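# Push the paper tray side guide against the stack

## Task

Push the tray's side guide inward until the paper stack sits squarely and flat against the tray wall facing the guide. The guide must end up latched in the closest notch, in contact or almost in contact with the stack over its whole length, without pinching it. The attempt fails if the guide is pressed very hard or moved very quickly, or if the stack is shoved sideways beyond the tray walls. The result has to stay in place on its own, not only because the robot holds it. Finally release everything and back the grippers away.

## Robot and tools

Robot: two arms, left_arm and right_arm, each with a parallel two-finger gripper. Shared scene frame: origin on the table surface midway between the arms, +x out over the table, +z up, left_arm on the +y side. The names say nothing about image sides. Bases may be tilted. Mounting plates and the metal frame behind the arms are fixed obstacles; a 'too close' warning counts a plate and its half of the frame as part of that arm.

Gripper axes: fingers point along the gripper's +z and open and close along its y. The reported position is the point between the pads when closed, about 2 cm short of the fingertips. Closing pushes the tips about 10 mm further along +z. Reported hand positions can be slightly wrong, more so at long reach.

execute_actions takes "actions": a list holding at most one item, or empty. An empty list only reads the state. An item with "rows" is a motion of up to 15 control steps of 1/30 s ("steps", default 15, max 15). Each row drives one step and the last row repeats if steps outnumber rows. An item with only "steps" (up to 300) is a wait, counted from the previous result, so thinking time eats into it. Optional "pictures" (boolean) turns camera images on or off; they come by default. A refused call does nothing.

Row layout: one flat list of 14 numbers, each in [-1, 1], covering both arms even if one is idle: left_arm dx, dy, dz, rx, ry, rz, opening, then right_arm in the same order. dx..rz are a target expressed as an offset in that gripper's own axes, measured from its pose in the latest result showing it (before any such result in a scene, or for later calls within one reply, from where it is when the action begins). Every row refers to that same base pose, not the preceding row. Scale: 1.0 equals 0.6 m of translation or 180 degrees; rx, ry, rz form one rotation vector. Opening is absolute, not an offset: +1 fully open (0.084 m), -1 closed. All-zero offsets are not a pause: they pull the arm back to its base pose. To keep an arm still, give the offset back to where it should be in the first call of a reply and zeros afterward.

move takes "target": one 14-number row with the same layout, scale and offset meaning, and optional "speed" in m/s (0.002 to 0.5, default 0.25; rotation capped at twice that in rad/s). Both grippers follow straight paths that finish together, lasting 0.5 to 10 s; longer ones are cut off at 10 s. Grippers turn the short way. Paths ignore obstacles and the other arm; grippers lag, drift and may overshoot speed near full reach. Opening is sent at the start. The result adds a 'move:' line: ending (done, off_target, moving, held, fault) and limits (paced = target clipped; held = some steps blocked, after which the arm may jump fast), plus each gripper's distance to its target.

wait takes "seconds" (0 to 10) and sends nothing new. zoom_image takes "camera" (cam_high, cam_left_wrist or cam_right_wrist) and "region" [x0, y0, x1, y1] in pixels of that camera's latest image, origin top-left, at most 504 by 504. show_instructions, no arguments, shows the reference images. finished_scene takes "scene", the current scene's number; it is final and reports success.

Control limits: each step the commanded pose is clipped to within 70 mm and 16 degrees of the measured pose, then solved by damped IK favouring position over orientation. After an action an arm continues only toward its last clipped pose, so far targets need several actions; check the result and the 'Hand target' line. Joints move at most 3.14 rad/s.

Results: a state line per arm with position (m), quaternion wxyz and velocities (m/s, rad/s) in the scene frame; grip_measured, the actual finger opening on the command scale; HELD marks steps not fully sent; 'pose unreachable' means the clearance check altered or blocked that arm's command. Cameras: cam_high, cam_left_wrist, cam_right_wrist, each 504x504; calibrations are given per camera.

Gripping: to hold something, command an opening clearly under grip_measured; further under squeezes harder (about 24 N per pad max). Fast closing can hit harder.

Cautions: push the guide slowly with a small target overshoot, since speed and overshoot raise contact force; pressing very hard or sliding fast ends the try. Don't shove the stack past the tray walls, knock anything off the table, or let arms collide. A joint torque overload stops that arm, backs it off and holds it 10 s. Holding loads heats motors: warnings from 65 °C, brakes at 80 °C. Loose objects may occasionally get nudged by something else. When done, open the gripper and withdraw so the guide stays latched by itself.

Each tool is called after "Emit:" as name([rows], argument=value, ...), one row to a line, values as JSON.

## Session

Emit:
execute_actions(actions=[])

Emit:
show_instructions()

Scene clock: 0.00 s of 4100.00 s.
left_arm: end_effector_position=(+0.1740, +0.3633, +0.2194) grip_measured=+1.00 end_effector_quat_wxyz=(-0.603, +0.351, +0.716, +0.035) end_effector_velocity=(-0.000, -0.000, -0.000) end_effector_angular_velocity=(+0.000, -0.000, +0.001) | right_arm: end_effector_position=(+0.2275, -0.0877, +0.3120) grip_measured=+1.00 end_effector_quat_wxyz=(+0.363, +0.663, +0.136, -0.640) end_effector_velocity=(-0.000, +0.000, +0.000) end_effector_angular_velocity=(+0.000, -0.000, -0.001)
Joint positions: left_arm=[ 1.5   -0.897 -1.624  0.59   0.196  1.45  -2.144  0.084] | right_arm=[ 0.648  0.999 -0.077  1.962  0.169  2.586  0.79   0.084]
Joint velocities: left_arm=[ 0.     0.    -0.    -0.    -0.001  0.    -0.001 -0.   ] | right_arm=[-0.    -0.    -0.     0.     0.001 -0.     0.     0.   ]
Hand target (left_arm): +0.174, +0.363, +0.219; -0.603, +0.351, +0.716, +0.035
Hand target (right_arm): +0.227, -0.088, +0.312; +0.363, +0.663, +0.136, -0.640
camera_calibration (this result's frames):
cam_left_wrist: T_world_to_cam=[[0.561547, 0.744187, -0.361733, -0.262499], [0.0374192, -0.459561, -0.887358, 0.418229], [-0.826599, 0.484757, -0.285912, 0.159242], [0, 0, 0, 1]] pos_world=[0.263385, 0.310356, 0.321693]
cam_right_wrist: T_world_to_cam=[[0.633092, -0.704556, 0.320618, -0.271817], [-0.151867, 0.293093, 0.943945, -0.167806], [-0.759033, -0.646296, 0.0785558, 0.218582], [0, 0, 0, 1]] pos_world=[0.312512, -0.00105844, 0.228378]

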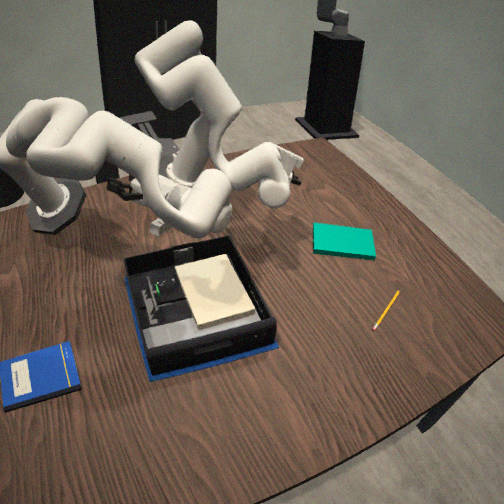

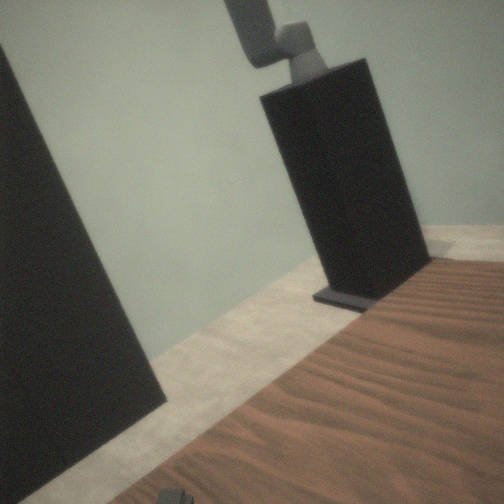

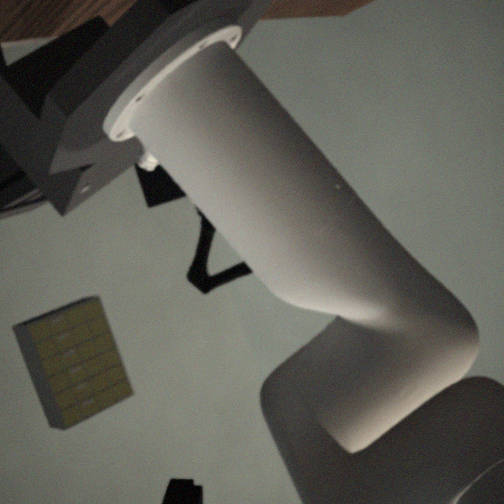

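Reference images for this scene: manual page 1, manual page 2, manual page 3, manual page 4, manual page 5, manual page 6.

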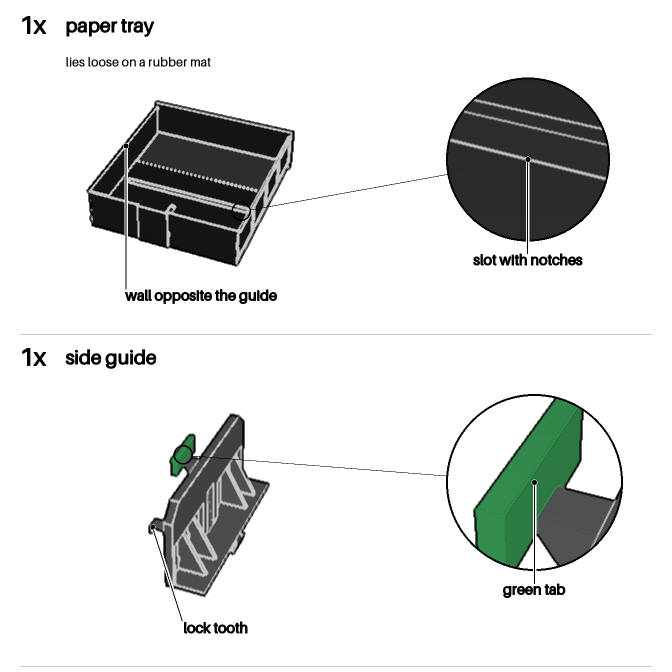

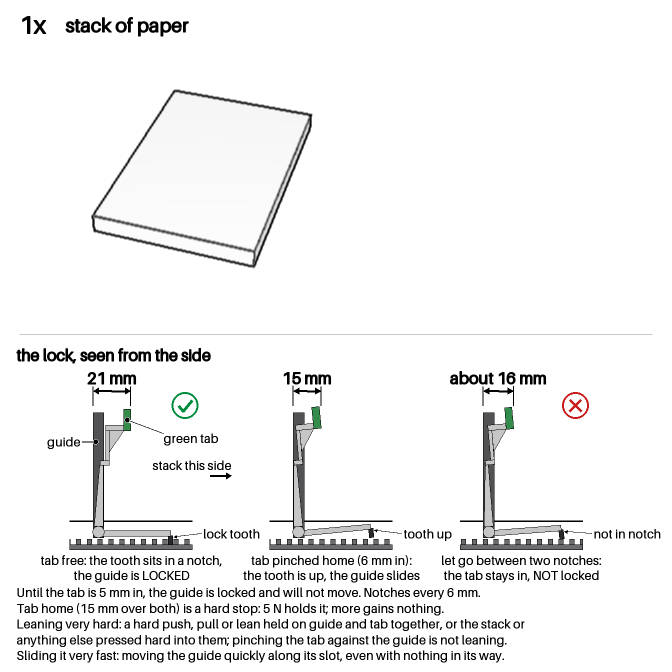

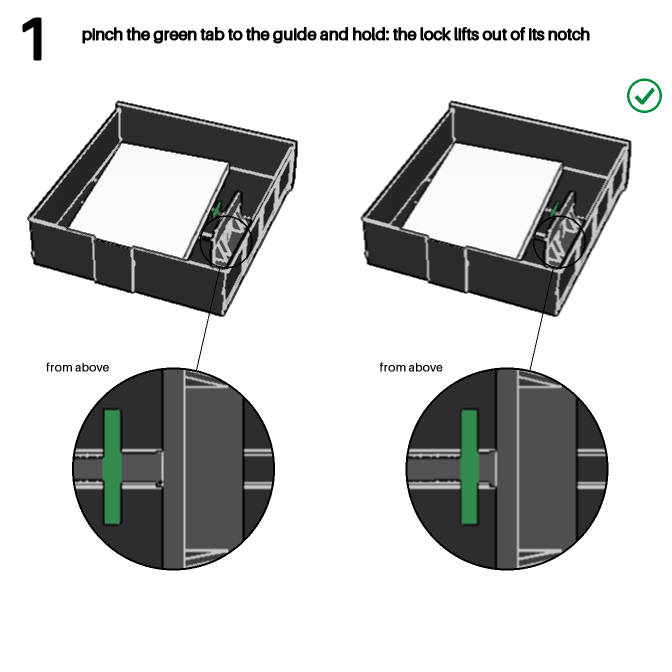

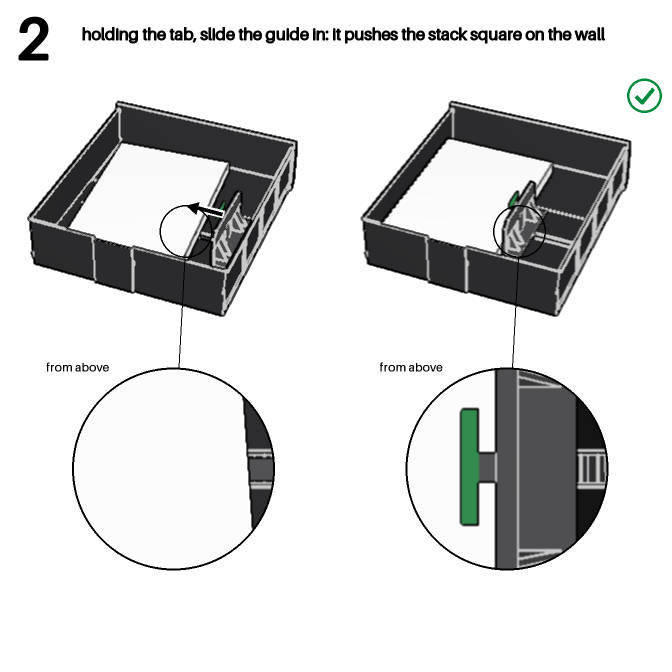

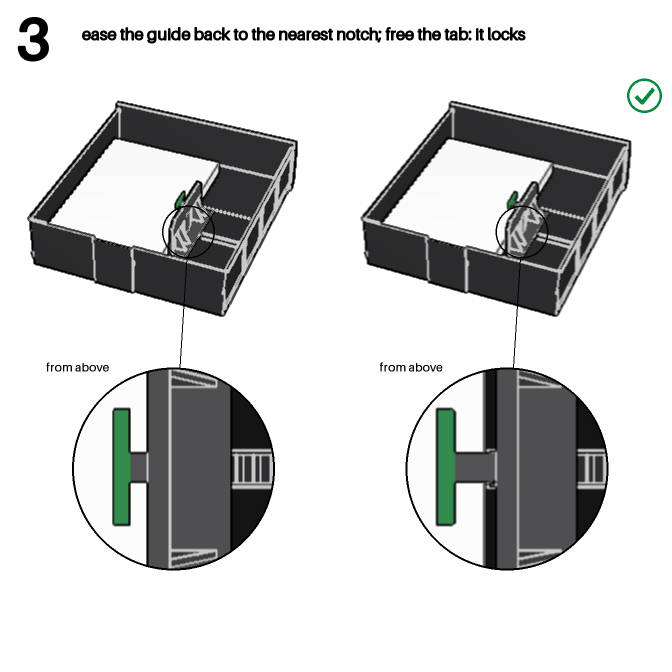

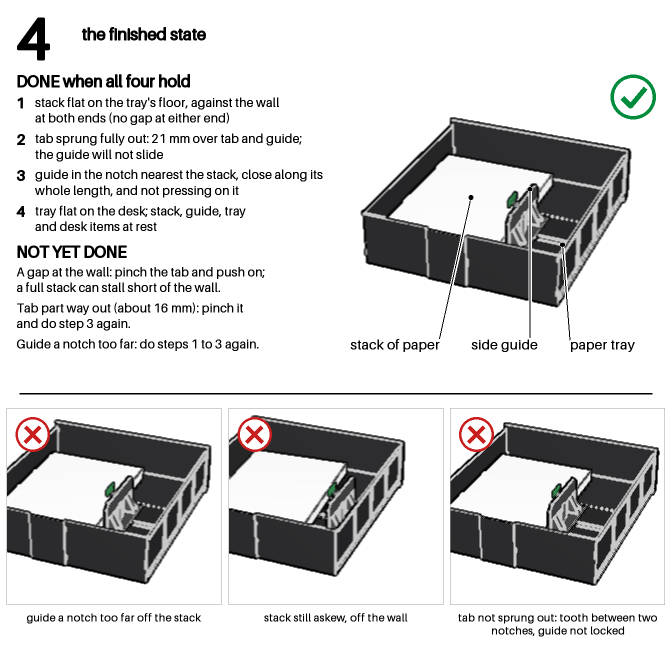

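Emit:
move(target=[0,0,0,0,0,0,1,0.122,0.121,-0.1,0.261,0.461,0.098,0.2], speed=0.3)

Emit:
move(target=[-0.003,0.022,-0.535,0.025,-0.425,-0.247,1,0,0,0.05,0,0,0,0.2], speed=0.3)

Scene clock: 17.70 s of 4100.00 s.
left_arm: end_effector_position=(+0.1740, +0.3633, +0.2194) grip_measured=+1.00 end_effector_quat_wxyz=(-0.603, +0.351, +0.716, +0.035) end_effector_velocity=(-0.000, -0.000, -0.000) end_effector_angular_velocity=(-0.002, +0.000, +0.000) | right_arm: end_effector_position=(+0.3307, -0.1194, +0.2613) grip_measured=+0.19 end_effector_quat_wxyz=(+0.000, +1.000, +0.000, -0.000) end_effector_velocity=(+0.001, -0.000, -0.000) end_effector_angular_velocity=(+0.004, -0.011, -0.002)
Joint positions: left_arm=[ 1.5   -0.897 -1.624  0.59   0.196  1.45  -2.144  0.084] | right_arm=[ 0.743 -0.16  -0.135  0.761 -0.514  0.984  1.089  0.052]
Joint velocities: left_arm=[-0.     0.001 -0.    -0.    -0.001  0.     0.001  0.   ] | right_arm=[-0.002 -0.005  0.    -0.007 -0.011 -0.011  0.007  0.   ]
Hand target (left_arm): +0.174, +0.363, +0.219; -0.603, +0.351, +0.716, +0.035
Hand target (right_arm): +0.331, -0.120, +0.261; -0.000, +1.000, -0.000, +0.000
Off the commanded pose (left_arm): 0.000 m, 0 deg.
Off the commanded pose (right_arm): 0.002 m, 0 deg.
After step 90, 11.33 s passed at rest.
move: done
camera_calibration (this result's frames):
cam_left_wrist: T_world_to_cam=[[0.561547, 0.744187, -0.361733, -0.262499], [0.0374193, -0.459561, -0.887358, 0.418229], [-0.826599, 0.484757, -0.285912, 0.159242], [0, 0, 0, 1]] pos_world=[0.263385, 0.310356, 0.321693]
cam_right_wrist: T_world_to_cam=[[-0.0116976, -0.999839, -0.013591, -0.0779413], [-0.999931, 0.0117091, -0.000772967, 0.398742], [0.000931982, 0.0135811, -0.999907, 0.389674], [0, 0, 0, 1]] pos_world=[0.39744, -0.0878899, 0.388887]

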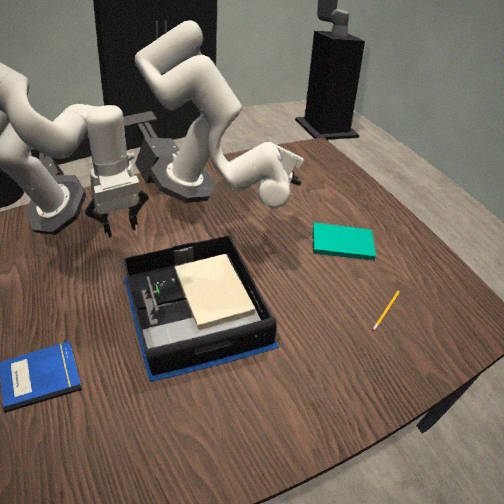

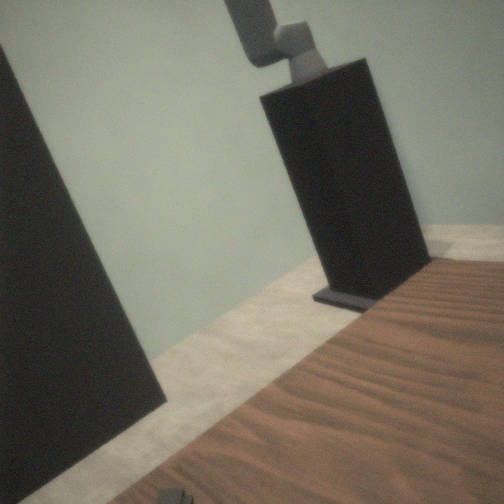

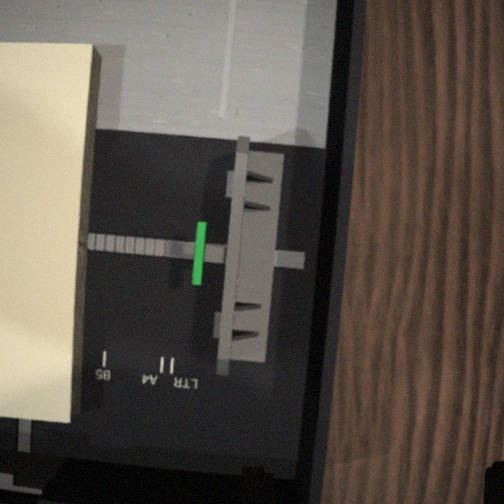

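Scene clock: 20.77 s of 4100.00 s.
left_arm: end_effector_position=(+0.4500, +0.2204, +0.3001) grip_measured=+1.00 end_effector_quat_wxyz=(+0.000, +0.002, +1.000, -0.000) end_effector_velocity=(+0.002, -0.001, +0.000) end_effector_angular_velocity=(+0.001, -0.008, +0.001) | right_arm: end_effector_position=(+0.3307, -0.1195, +0.2313) grip_measured=+0.19 end_effector_quat_wxyz=(+0.000, +1.000, +0.000, -0.000) end_effector_velocity=(-0.000, +0.000, -0.000) end_effector_angular_velocity=(+0.000, +0.001, -0.000)
Joint positions: left_arm=[ 1.111 -0.989 -1.134  0.875 -0.614  1.169 -2.68   0.084] | right_arm=[ 0.723 -0.112 -0.157  0.724 -0.548  0.894  1.104  0.052]
Joint velocities: left_arm=[-0.002 -0.002 -0.002 -0.    -0.005 -0.007 -0.002  0.   ] | right_arm=[ 0.    -0.    -0.    -0.001  0.001  0.    -0.    -0.   ]
Hand target (left_arm): +0.450, +0.220, +0.300; +0.001, +0.002, +1.000, -0.000
Hand target (right_arm): +0.331, -0.119, +0.231; +0.000, +1.000, +0.000, -0.000
Off the commanded pose (left_arm): 0.001 m, 0 deg.
Off the commanded pose (right_arm): 0.000 m, 0 deg.
move: done
camera_calibration (this result's frames):
cam_left_wrist: T_world_to_cam=[[-0.00311597, 0.999785, 0.0205033, -0.198856], [0.999963, 0.00295175, 0.00803487, -0.38995], [0.00797263, 0.0205276, -0.999757, 0.420655], [0, 0, 0, 1]] pos_world=[0.385963, 0.191329, 0.427763]
cam_right_wrist: T_world_to_cam=[[-0.0117209, -0.999839, -0.0135527, -0.0784332], [-0.999931, 0.0117343, -0.000912266, 0.398758], [0.00107115, 0.0135411, -0.999908, 0.359616], [0, 0, 0, 1]] pos_world=[0.397426, -0.0879694, 0.358884]

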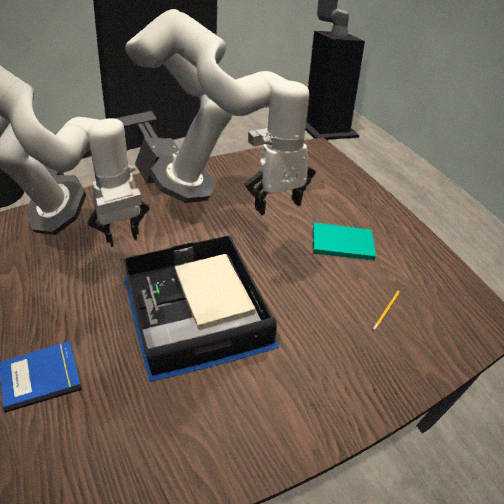

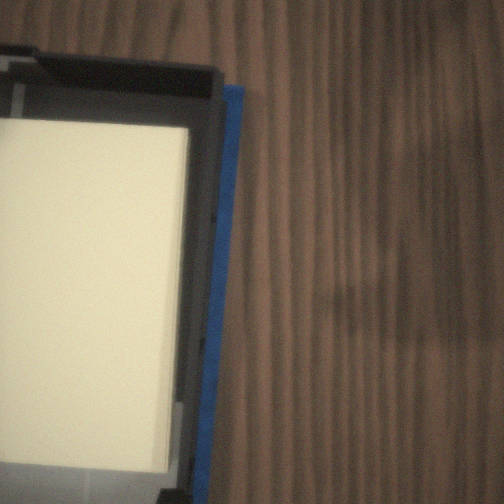

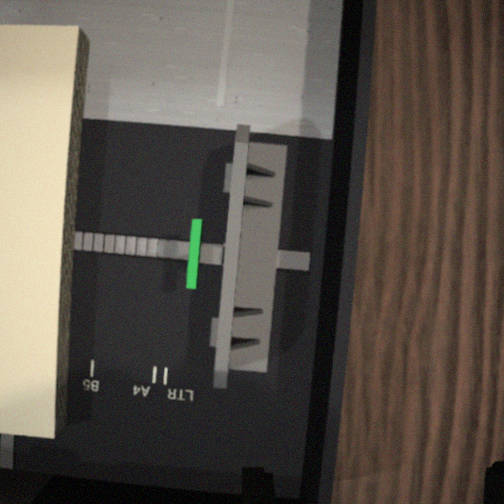

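Emit:
move(target=[0,-0.09,0,0,0,0,1,0.1105,-0.076,0.19,0,0,0.028,-0.1])

Scene clock: 27.40 s of 4100.00 s.
left_arm: end_effector_position=(+0.4500, +0.1664, +0.3000) grip_measured=+1.00 end_effector_quat_wxyz=(+0.000, +0.001, +1.000, -0.000) end_effector_velocity=(-0.000, -0.000, +0.000) end_effector_angular_velocity=(+0.002, +0.001, -0.002) | right_arm: end_effector_position=(+0.3968, -0.0740, +0.1172) grip_measured=-0.11 end_effector_quat_wxyz=(-0.000, +0.999, -0.044, +0.000) end_effector_velocity=(-0.000, +0.000, -0.003) end_effector_angular_velocity=(-0.002, +0.003, -0.000)
Joint positions: left_arm=[ 1.063 -1.031 -1.205  0.897 -0.655  1.195 -2.781  0.084] | right_arm=[ 0.639  0.351 -0.224  0.961 -0.567  0.621  1.161  0.039]
Joint velocities: left_arm=[-0.001 -0.    -0.001  0.001  0.002  0.    -0.     0.   ] | right_arm=[-0.002  0.008 -0.     0.003  0.002 -0.001 -0.001  0.   ]
Hand target (left_arm): +0.450, +0.166, +0.300; +0.000, +0.002, +1.000, -0.000
Hand target (right_arm): +0.397, -0.074, +0.117; +0.000, +0.999, -0.044, +0.000
Off the commanded pose (left_arm): 0.000 m, 0 deg.
Off the commanded pose (right_arm): 0.000 m, 0 deg.
After step 90, 2.47 s passed at rest.
move: done
camera_calibration (this result's frames):
cam_left_wrist: T_world_to_cam=[[-0.00320855, 0.999789, 0.0203139, -0.144773], [0.999965, 0.00305108, 0.00777793, -0.389658], [0.00771431, 0.0203382, -0.999763, 0.421836], [0, 0, 0, 1]] pos_world=[0.385926, 0.137352, 0.427708]
cam_right_wrist: T_world_to_cam=[[-0.0993962, -0.99495, -0.0139539, 0.00140537], [-0.995043, 0.0994311, -0.00182795, 0.46887], [0.00320618, 0.0137031, -0.999901, 0.243994], [0, 0, 0, 1]] pos_world=[0.465903, -0.0485654, 0.244847]

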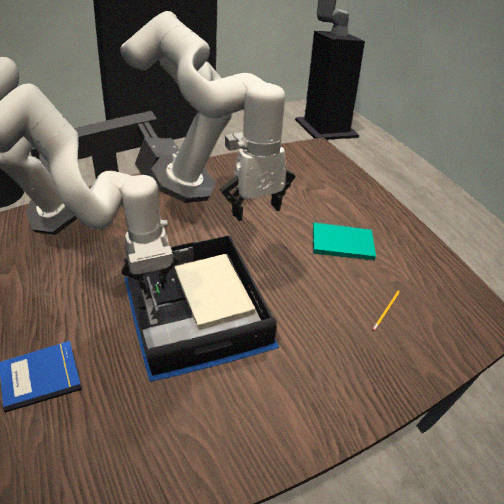

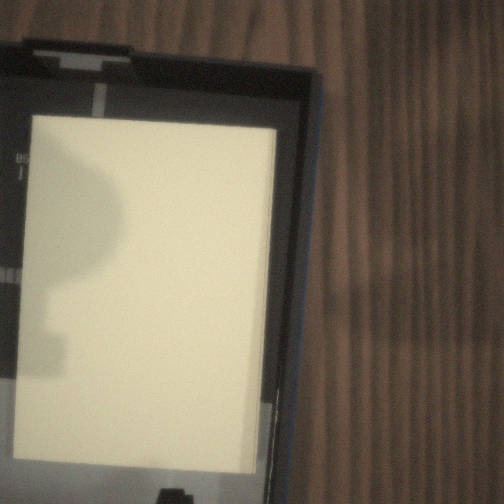

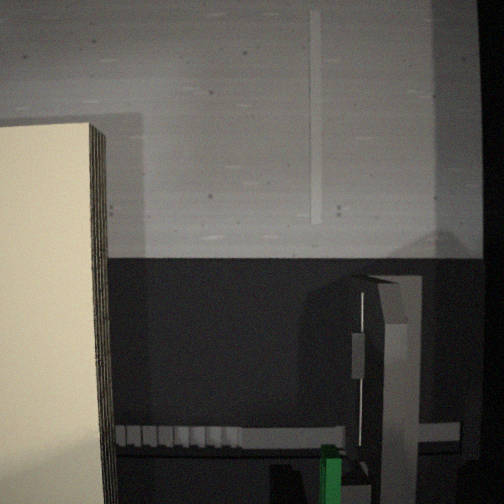

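Emit:
move(target=[0,0.04,-0.05,0,0,0,0,0,0.003,0.047,0,0,0,-0.3], speed=0.05)

Emit:
move(target=[0,0,0,0,0,0,0,0,0,0,0,0,0,-0.75])

Scene clock: 33.90 s of 4100.00 s.
left_arm: end_effector_position=(+0.4499, +0.1903, +0.3299) grip_measured=-0.01 end_effector_quat_wxyz=(+0.000, +0.002, +1.000, -0.000) end_effector_velocity=(+0.000, +0.001, +0.001) end_effector_angular_velocity=(-0.001, -0.000, +0.001) | right_arm: end_effector_position=(+0.3967, -0.0758, +0.0891) grip_measured=-0.32 end_effector_quat_wxyz=(-0.000, +0.999, -0.044, +0.000) end_effector_velocity=(+0.000, +0.000, -0.001) end_effector_angular_velocity=(+0.002, -0.001, -0.001)
Joint positions: left_arm=[ 1.06  -1.016 -1.117  0.938 -0.599  1.26  -2.753  0.044] | right_arm=[ 0.622  0.416 -0.241  0.964 -0.59   0.551  1.175  0.03 ]
Joint velocities: left_arm=[ 0.001  0.     0.003  0.002 -0.     0.003  0.002  0.   ] | right_arm=[-0.001  0.002 -0.001  0.    -0.    -0.004  0.001 -0.   ]
Hand target (left_arm): +0.450, +0.190, +0.330; +0.000, +0.001, +1.000, -0.000
Hand target (right_arm): +0.397, -0.076, +0.089; -0.000, +0.999, -0.044, +0.000
Off the commanded pose (left_arm): 0.000 m, 0 deg.
Off the commanded pose (right_arm): 0.000 m, 0 deg.
After step 90, 2.37 s passed at rest.
move: done
camera_calibration (this result's frames):
cam_left_wrist: T_world_to_cam=[[-0.00306931, 0.999785, 0.0205004, -0.16941], [0.999966, 0.00291222, 0.00768827, -0.389846], [0.00762691, 0.0205233, -0.99976, 0.451228], [0, 0, 0, 1]] pos_world=[0.385871, 0.161248, 0.45759]
cam_right_wrist: T_world_to_cam=[[-0.0993397, -0.994952, -0.0141847, -0.000763751], [-0.995048, 0.0993787, -0.00206871, 0.468909], [0.00346793, 0.0139089, -0.999897, 0.215898], [0, 0, 0, 1]] pos_world=[0.465763, -0.0503624, 0.216835]

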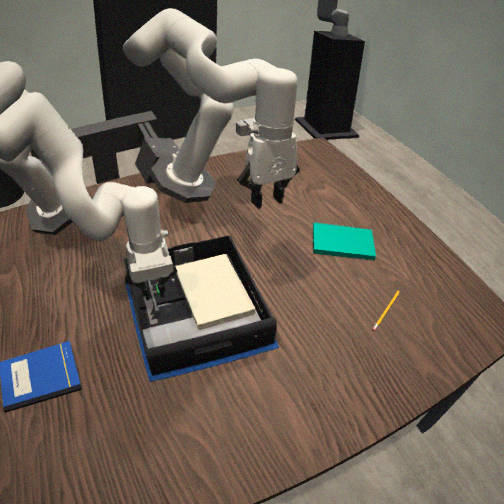

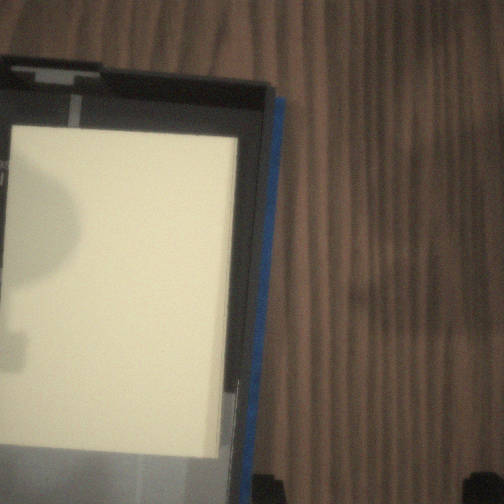

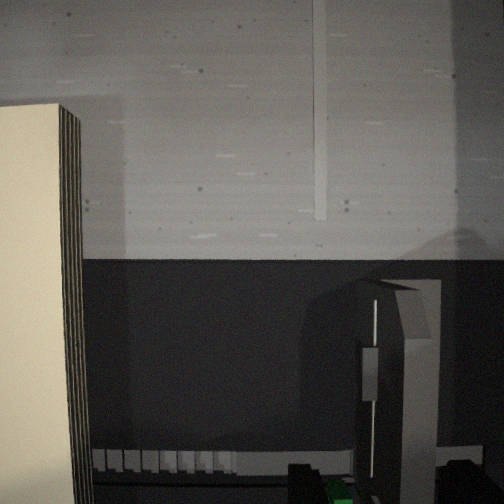

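Scene clock: 34.40 s of 4100.00 s.
left_arm: end_effector_position=(+0.4499, +0.1903, +0.3299) grip_measured=-0.01 end_effector_quat_wxyz=(+0.000, +0.002, +1.000, -0.000) end_effector_velocity=(-0.000, -0.000, +0.000) end_effector_angular_velocity=(-0.001, +0.000, +0.001) | right_arm: end_effector_position=(+0.3968, -0.0755, +0.0895) grip_measured=-0.66 end_effector_quat_wxyz=(-0.001, +0.999, -0.044, +0.001) end_effector_velocity=(-0.000, -0.000, -0.001) end_effector_angular_velocity=(-0.001, +0.001, -0.000)
Joint positions: left_arm=[ 1.06  -1.016 -1.117  0.938 -0.599  1.26  -2.753  0.044] | right_arm=[ 0.622  0.416 -0.24   0.964 -0.59   0.551  1.175  0.015]
Joint velocities: left_arm=[-0.    -0.     0.     0.    -0.001  0.001 -0.001  0.   ] | right_arm=[-0.     0.001  0.    -0.001  0.     0.     0.    -0.   ]
Hand target (left_arm): +0.450, +0.190, +0.330; +0.000, +0.002, +1.000, -0.000
Hand target (right_arm): +0.397, -0.076, +0.089; -0.000, +0.999, -0.044, +0.000
Off the commanded pose (left_arm): 0.000 m, 0 deg.
Off the commanded pose (right_arm): 0.000 m, 0 deg.
move: done
camera_calibration (this result's frames):
cam_left_wrist: T_world_to_cam=[[-0.00306401, 0.999785, 0.0205026, -0.16941], [0.999966, 0.00290703, 0.00768218, -0.389841], [0.00762093, 0.0205254, -0.99976, 0.451227], [0, 0, 0, 1]] pos_world=[0.38587, 0.161246, 0.457587]
cam_right_wrist: T_world_to_cam=[[-0.0990483, -0.994971, -0.0149372, -0.00045728], [-0.995075, 0.0990961, -0.0024888, 0.468993], [0.0039565, 0.0146171, -0.999885, 0.216065], [0, 0, 0, 1]] pos_world=[0.465783, -0.0500886, 0.2172]

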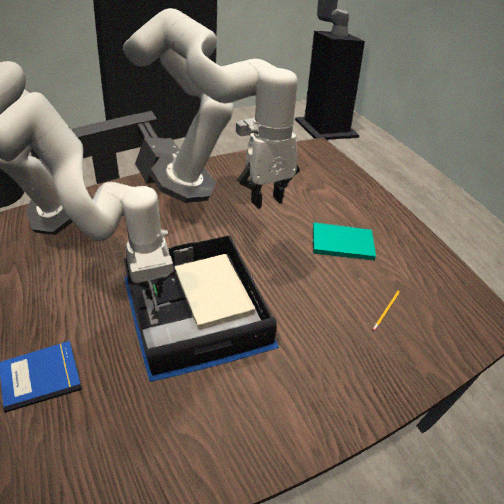

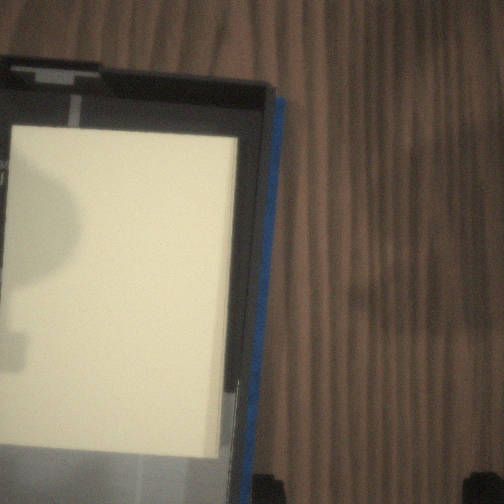

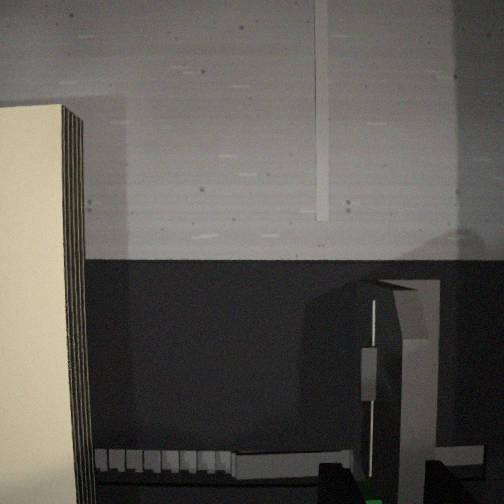

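Emit:
move(target=[0,0,0,0,0,0,0,0,-0.13,0.0007,0,0,0,-0.75], speed=0.015)

Scene clock: 44.37 s of 4100.00 s.
left_arm: end_effector_position=(+0.4499, +0.1903, +0.3299) grip_measured=-0.01 end_effector_quat_wxyz=(+0.000, +0.002, +1.000, -0.000) end_effector_velocity=(-0.000, -0.000, +0.000) end_effector_angular_velocity=(-0.001, +0.000, +0.000) | right_arm: end_effector_position=(+0.4032, +0.0025, +0.0891) grip_measured=-0.66 end_effector_quat_wxyz=(-0.001, +0.999, -0.044, +0.001) end_effector_velocity=(+0.000, +0.001, -0.000) end_effector_angular_velocity=(-0.001, +0.001, -0.000)
Joint positions: left_arm=[ 1.06  -1.016 -1.117  0.938 -0.599  1.26  -2.753  0.044] | right_arm=[ 0.673  0.588 -0.177  1.191 -0.519  0.64   1.214  0.015]
Joint velocities: left_arm=[-0.001  0.001 -0.     0.     0.001 -0.    -0.001 -0.   ] | right_arm=[0.    0.003 0.001 0.004 0.002 0.003 0.    0.   ]
Hand target (left_arm): +0.450, +0.190, +0.330; +0.000, +0.002, +1.000, -0.000
Hand target (right_arm): +0.403, +0.002, +0.089; -0.001, +0.999, -0.044, +0.000
Off the commanded pose (left_arm): 0.000 m, 0 deg.
Off the commanded pose (right_arm): 0.000 m, 0 deg.
After step 90, 1.50 s passed at rest.
move: done
camera_calibration (this result's frames):
cam_left_wrist: T_world_to_cam=[[-0.00306388, 0.999785, 0.0205026, -0.16941], [0.999966, 0.0029069, 0.00768198, -0.389841], [0.00762073, 0.0205254, -0.99976, 0.451227], [0, 0, 0, 1]] pos_world=[0.38587, 0.161246, 0.457587]
cam_right_wrist: T_world_to_cam=[[-0.0989031, -0.994972, -0.0158071, 0.0777495], [-0.99509, 0.0989488, -0.00213697, 0.467593], [0.00369031, 0.0155181, -0.999873, 0.214626], [0, 0, 0, 1]] pos_world=[0.472195, 0.0277602, 0.216826]

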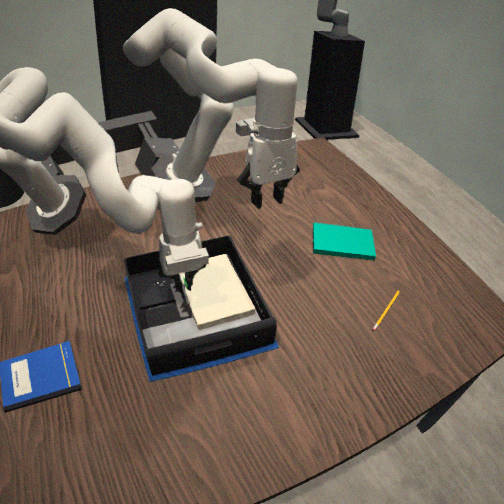

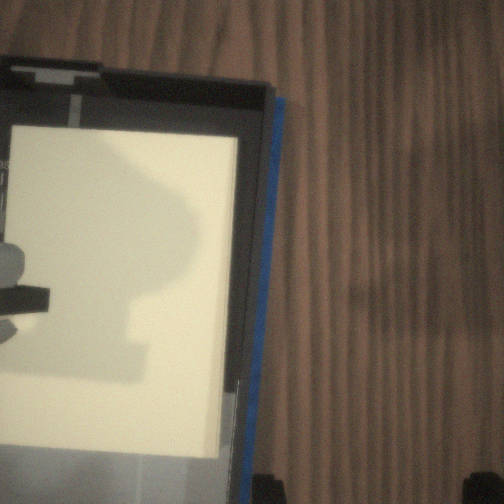

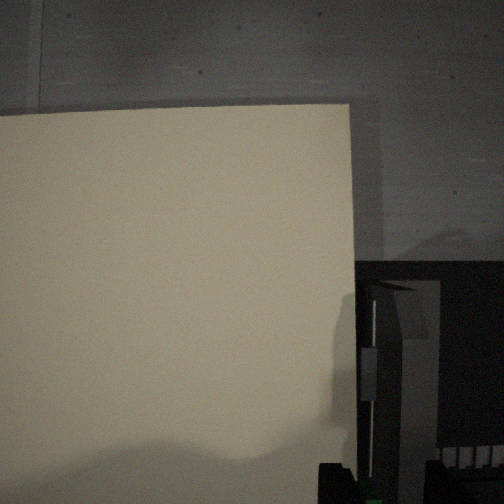

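Emit:
move(target=[0,0,0,0,0,0,0,0,-0.022,0,0,0,0,-0.75], speed=0.008)

Emit:
zoom_image(camera="cam_left_wrist", region=[150,100,350,480])

Scene clock: 52.33 s of 4100.00 s.
left_arm: end_effector_position=(+0.4499, +0.1903, +0.3299) grip_measured=-0.01 end_effector_quat_wxyz=(+0.000, +0.002, +1.000, -0.000) end_effector_velocity=(+0.000, +0.000, -0.000) end_effector_angular_velocity=(+0.001, -0.000, +0.001) | right_arm: end_effector_position=(+0.4042, +0.0155, +0.0890) grip_measured=-0.66 end_effector_quat_wxyz=(-0.001, +0.999, -0.044, +0.001) end_effector_velocity=(+0.001, +0.001, +0.001) end_effector_angular_velocity=(+0.001, +0.000, -0.002)
Joint positions: left_arm=[ 1.06  -1.016 -1.117  0.938 -0.599  1.26  -2.753  0.044] | right_arm=[ 0.681  0.618 -0.169  1.235 -0.508  0.658  1.218  0.015]
Joint velocities: left_arm=[ 0.001 -0.     0.     0.     0.    -0.    -0.     0.   ] | right_arm=[0.    0.001 0.001 0.004 0.003 0.002 0.    0.   ]
Hand target (left_arm): +0.450, +0.190, +0.330; +0.000, +0.002, +1.000, -0.000
Hand target (right_arm): +0.404, +0.016, +0.089; -0.001, +0.999, -0.044, +0.001
Off the commanded pose (left_arm): 0.000 m, 0 deg.
Off the commanded pose (right_arm): 0.000 m, 0 deg.
After step 90, 3.10 s passed at rest.
move: done
camera_calibration (this result's frames):
cam_left_wrist: T_world_to_cam=[[-0.00306372, 0.999785, 0.0205026, -0.16941], [0.999966, 0.00290674, 0.00768191, -0.389841], [0.00762066, 0.0205254, -0.99976, 0.451227], [0, 0, 0, 1]] pos_world=[0.38587, 0.161246, 0.457587]
cam_right_wrist: T_world_to_cam=[[-0.0989576, -0.994967, -0.0157722, 0.0908245], [-0.995085, 0.0990018, -0.00204511, 0.467375], [0.00359629, 0.0154923, -0.999874, 0.214388], [0, 0, 0, 1]] pos_world=[0.473295, 0.0407751, 0.216749]

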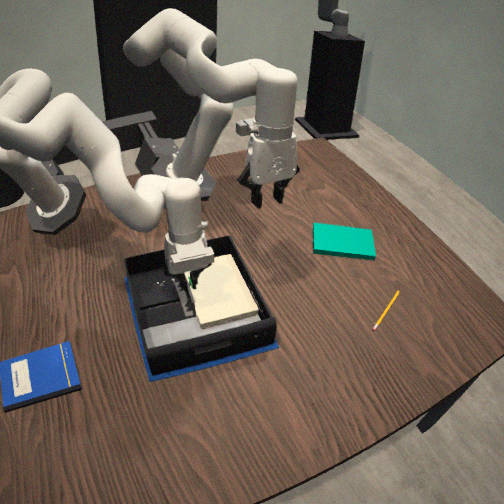

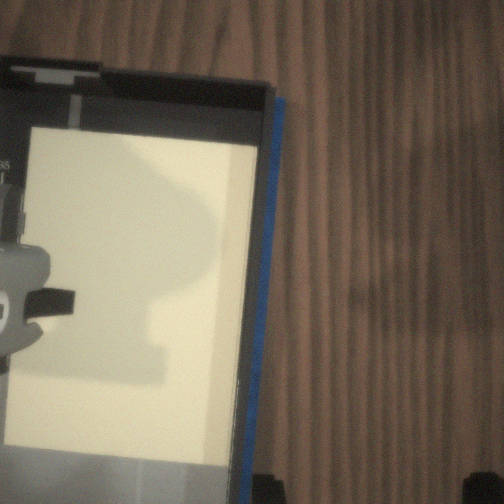

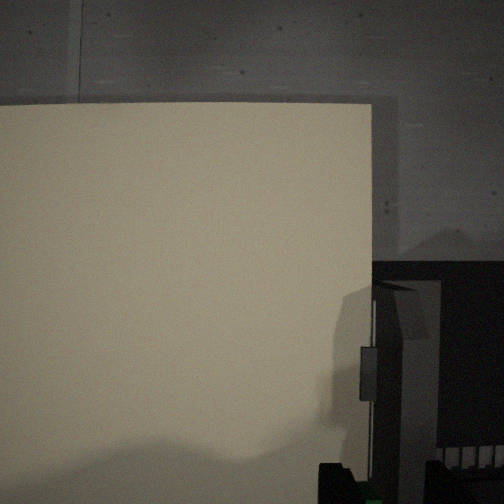

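Region (150, 100, 350, 480) of cam_left_wrist's 504x504 image, scaled by 1.326, with more detail than that image has; it fills the left 265 columns of this view, and the rest is white.

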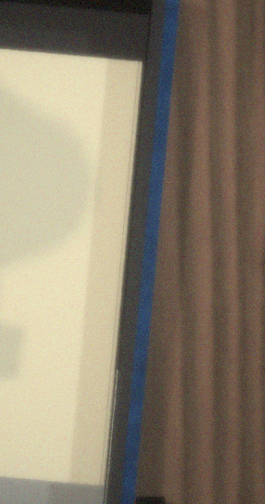

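Emit:
move(target=[0,0,0,0,0,0,0,0,-0.0033,0,0,0,0,-0.75], speed=0.004)

Emit:
zoom_image(camera="cam_left_wrist", region=[190,370,290,480])

Emit:
zoom_image(camera="cam_left_wrist", region=[200,120,300,230])

Scene clock: 57.17 s of 4100.00 s.
left_arm: end_effector_position=(+0.4499, +0.1903, +0.3299) grip_measured=-0.01 end_effector_quat_wxyz=(+0.000, +0.002, +1.000, -0.000) end_effector_velocity=(-0.000, +0.000, -0.000) end_effector_angular_velocity=(-0.000, +0.000, +0.000) | right_arm: end_effector_position=(+0.4044, +0.0173, +0.0890) grip_measured=-0.66 end_effector_quat_wxyz=(-0.001, +0.999, -0.044, +0.000) end_effector_velocity=(-0.000, -0.000, +0.000) end_effector_angular_velocity=(-0.001, +0.001, -0.001)
Joint positions: left_arm=[ 1.06  -1.016 -1.117  0.938 -0.599  1.26  -2.753  0.044] | right_arm=[ 0.682  0.622 -0.167  1.241 -0.506  0.66   1.219  0.015]
Joint velocities: left_arm=[ 0.  0.  0. -0.  0.  0. -0.  0.] | right_arm=[ 0.    -0.     0.     0.001  0.001  0.003  0.     0.   ]
Hand target (left_arm): +0.450, +0.190, +0.330; +0.000, +0.002, +1.000, -0.000
Hand target (right_arm): +0.404, +0.017, +0.089; -0.001, +0.999, -0.044, +0.000
Off the commanded pose (left_arm): 0.000 m, 0 deg.
Off the commanded pose (right_arm): 0.000 m, 0 deg.
After step 90, 1.13 s passed at rest.
move: done
camera_calibration (this result's frames):
cam_left_wrist: T_world_to_cam=[[-0.00306369, 0.999785, 0.0205027, -0.16941], [0.999966, 0.00290671, 0.00768213, -0.389841], [0.00762089, 0.0205255, -0.99976, 0.451227], [0, 0, 0, 1]] pos_world=[0.38587, 0.161246, 0.457587]
cam_right_wrist: T_world_to_cam=[[-0.099026, -0.994963, -0.0155626, 0.0926686], [-0.995079, 0.0990683, -0.00197186, 0.467331], [0.00350369, 0.0152907, -0.999877, 0.214436], [0, 0, 0, 1]] pos_world=[0.473457, 0.0426252, 0.216774]

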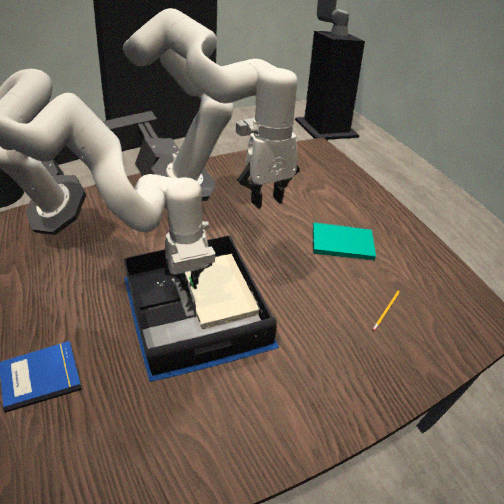

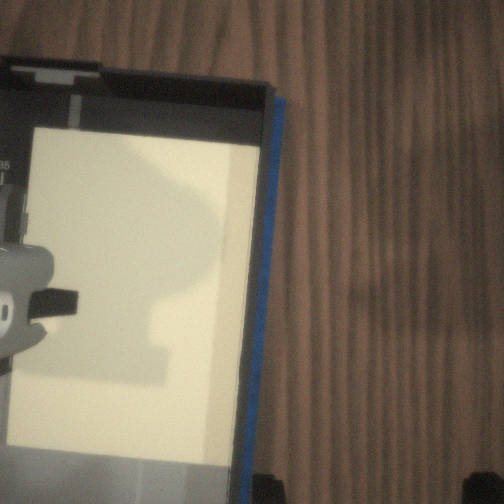

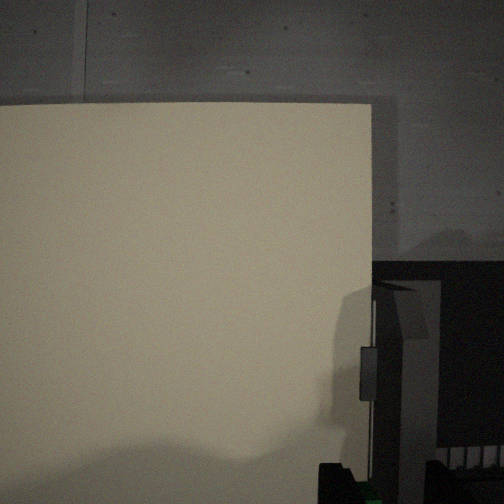

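Region (190, 370, 290, 480) of cam_left_wrist's 504x504 image, scaled by 4.582, with more detail than that image has; it fills the left 458 columns of this view, and the rest is white.

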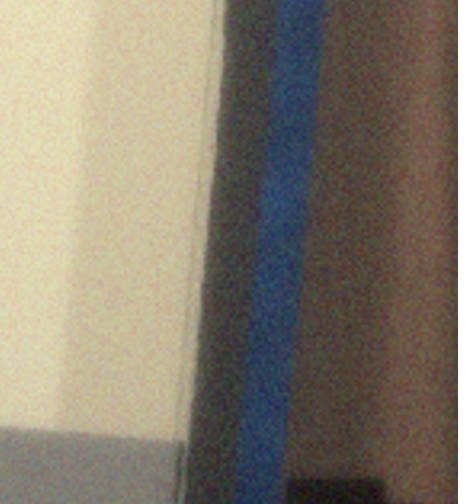

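Region (200, 120, 300, 230) of cam_left_wrist's 504x504 image, scaled by 4.582, with more detail than that image has; it fills the left 458 columns of this view, and the rest is white.

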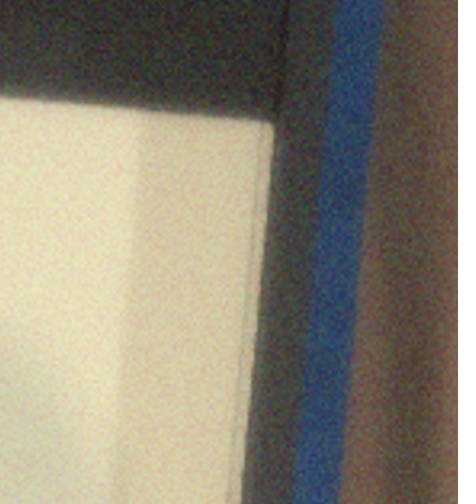

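One more small push to confirm the stall (floor mark at u≈392).

Emit:
move(target=[0,0,0,0,0,0,0,0,-0.0025,0,0,0,0,-0.75], speed=0.004)

Scene clock: 61.20 s of 4100.00 s.
left_arm: end_effector_position=(+0.4499, +0.1903, +0.3299) grip_measured=-0.01 end_effector_quat_wxyz=(+0.000, +0.002, +1.000, -0.000) end_effector_velocity=(+0.000, +0.000, -0.000) end_effector_angular_velocity=(-0.001, +0.000, +0.001) | right_arm: end_effector_position=(+0.4045, +0.0179, +0.0889) grip_measured=-0.66 end_effector_quat_wxyz=(-0.000, +0.999, -0.044, +0.000) end_effector_velocity=(+0.001, +0.001, +0.000) end_effector_angular_velocity=(+0.001, -0.000, -0.002)
Joint positions: left_arm=[ 1.06  -1.016 -1.117  0.938 -0.599  1.26  -2.753  0.044] | right_arm=[ 0.683  0.625 -0.167  1.245 -0.505  0.664  1.219  0.015]
Joint velocities: left_arm=[ 0.001  0.001 -0.     0.    -0.    -0.    -0.001  0.   ] | right_arm=[ 0.     0.002 -0.     0.003  0.002  0.     0.001  0.   ]
Hand target (left_arm): +0.450, +0.190, +0.330; +0.000, +0.002, +1.000, -0.000
Hand target (right_arm): +0.405, +0.019, +0.089; -0.001, +0.999, -0.044, +0.000
Off the commanded pose (left_arm): 0.000 m, 0 deg.
Off the commanded pose (right_arm): 0.001 m, 0 deg.
After step 90, 0.33 s passed at rest.
move: done
camera_calibration (this result's frames):
cam_left_wrist: T_world_to_cam=[[-0.00306421, 0.999785, 0.0205027, -0.16941], [0.999966, 0.00290721, 0.0076825, -0.389841], [0.00762124, 0.0205256, -0.99976, 0.451227], [0, 0, 0, 1]] pos_world=[0.38587, 0.161245, 0.457587]
cam_right_wrist: T_world_to_cam=[[-0.099684, -0.994924, -0.013787, 0.0933993], [-0.995015, 0.0997137, -0.00148106, 0.467324], [0.0028483, 0.0135707, -0.999904, 0.214587], [0, 0, 0, 1]] pos_world=[0.473694, 0.0434145, 0.216546]

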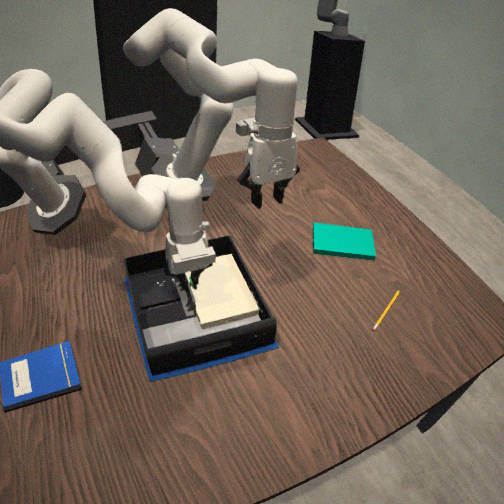

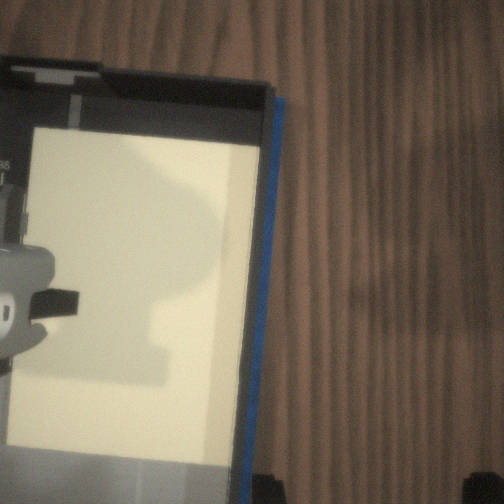

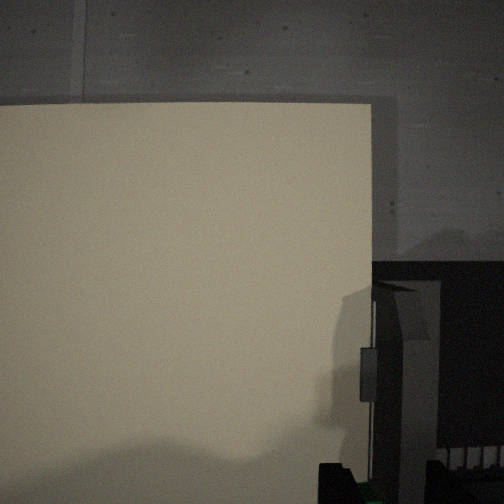

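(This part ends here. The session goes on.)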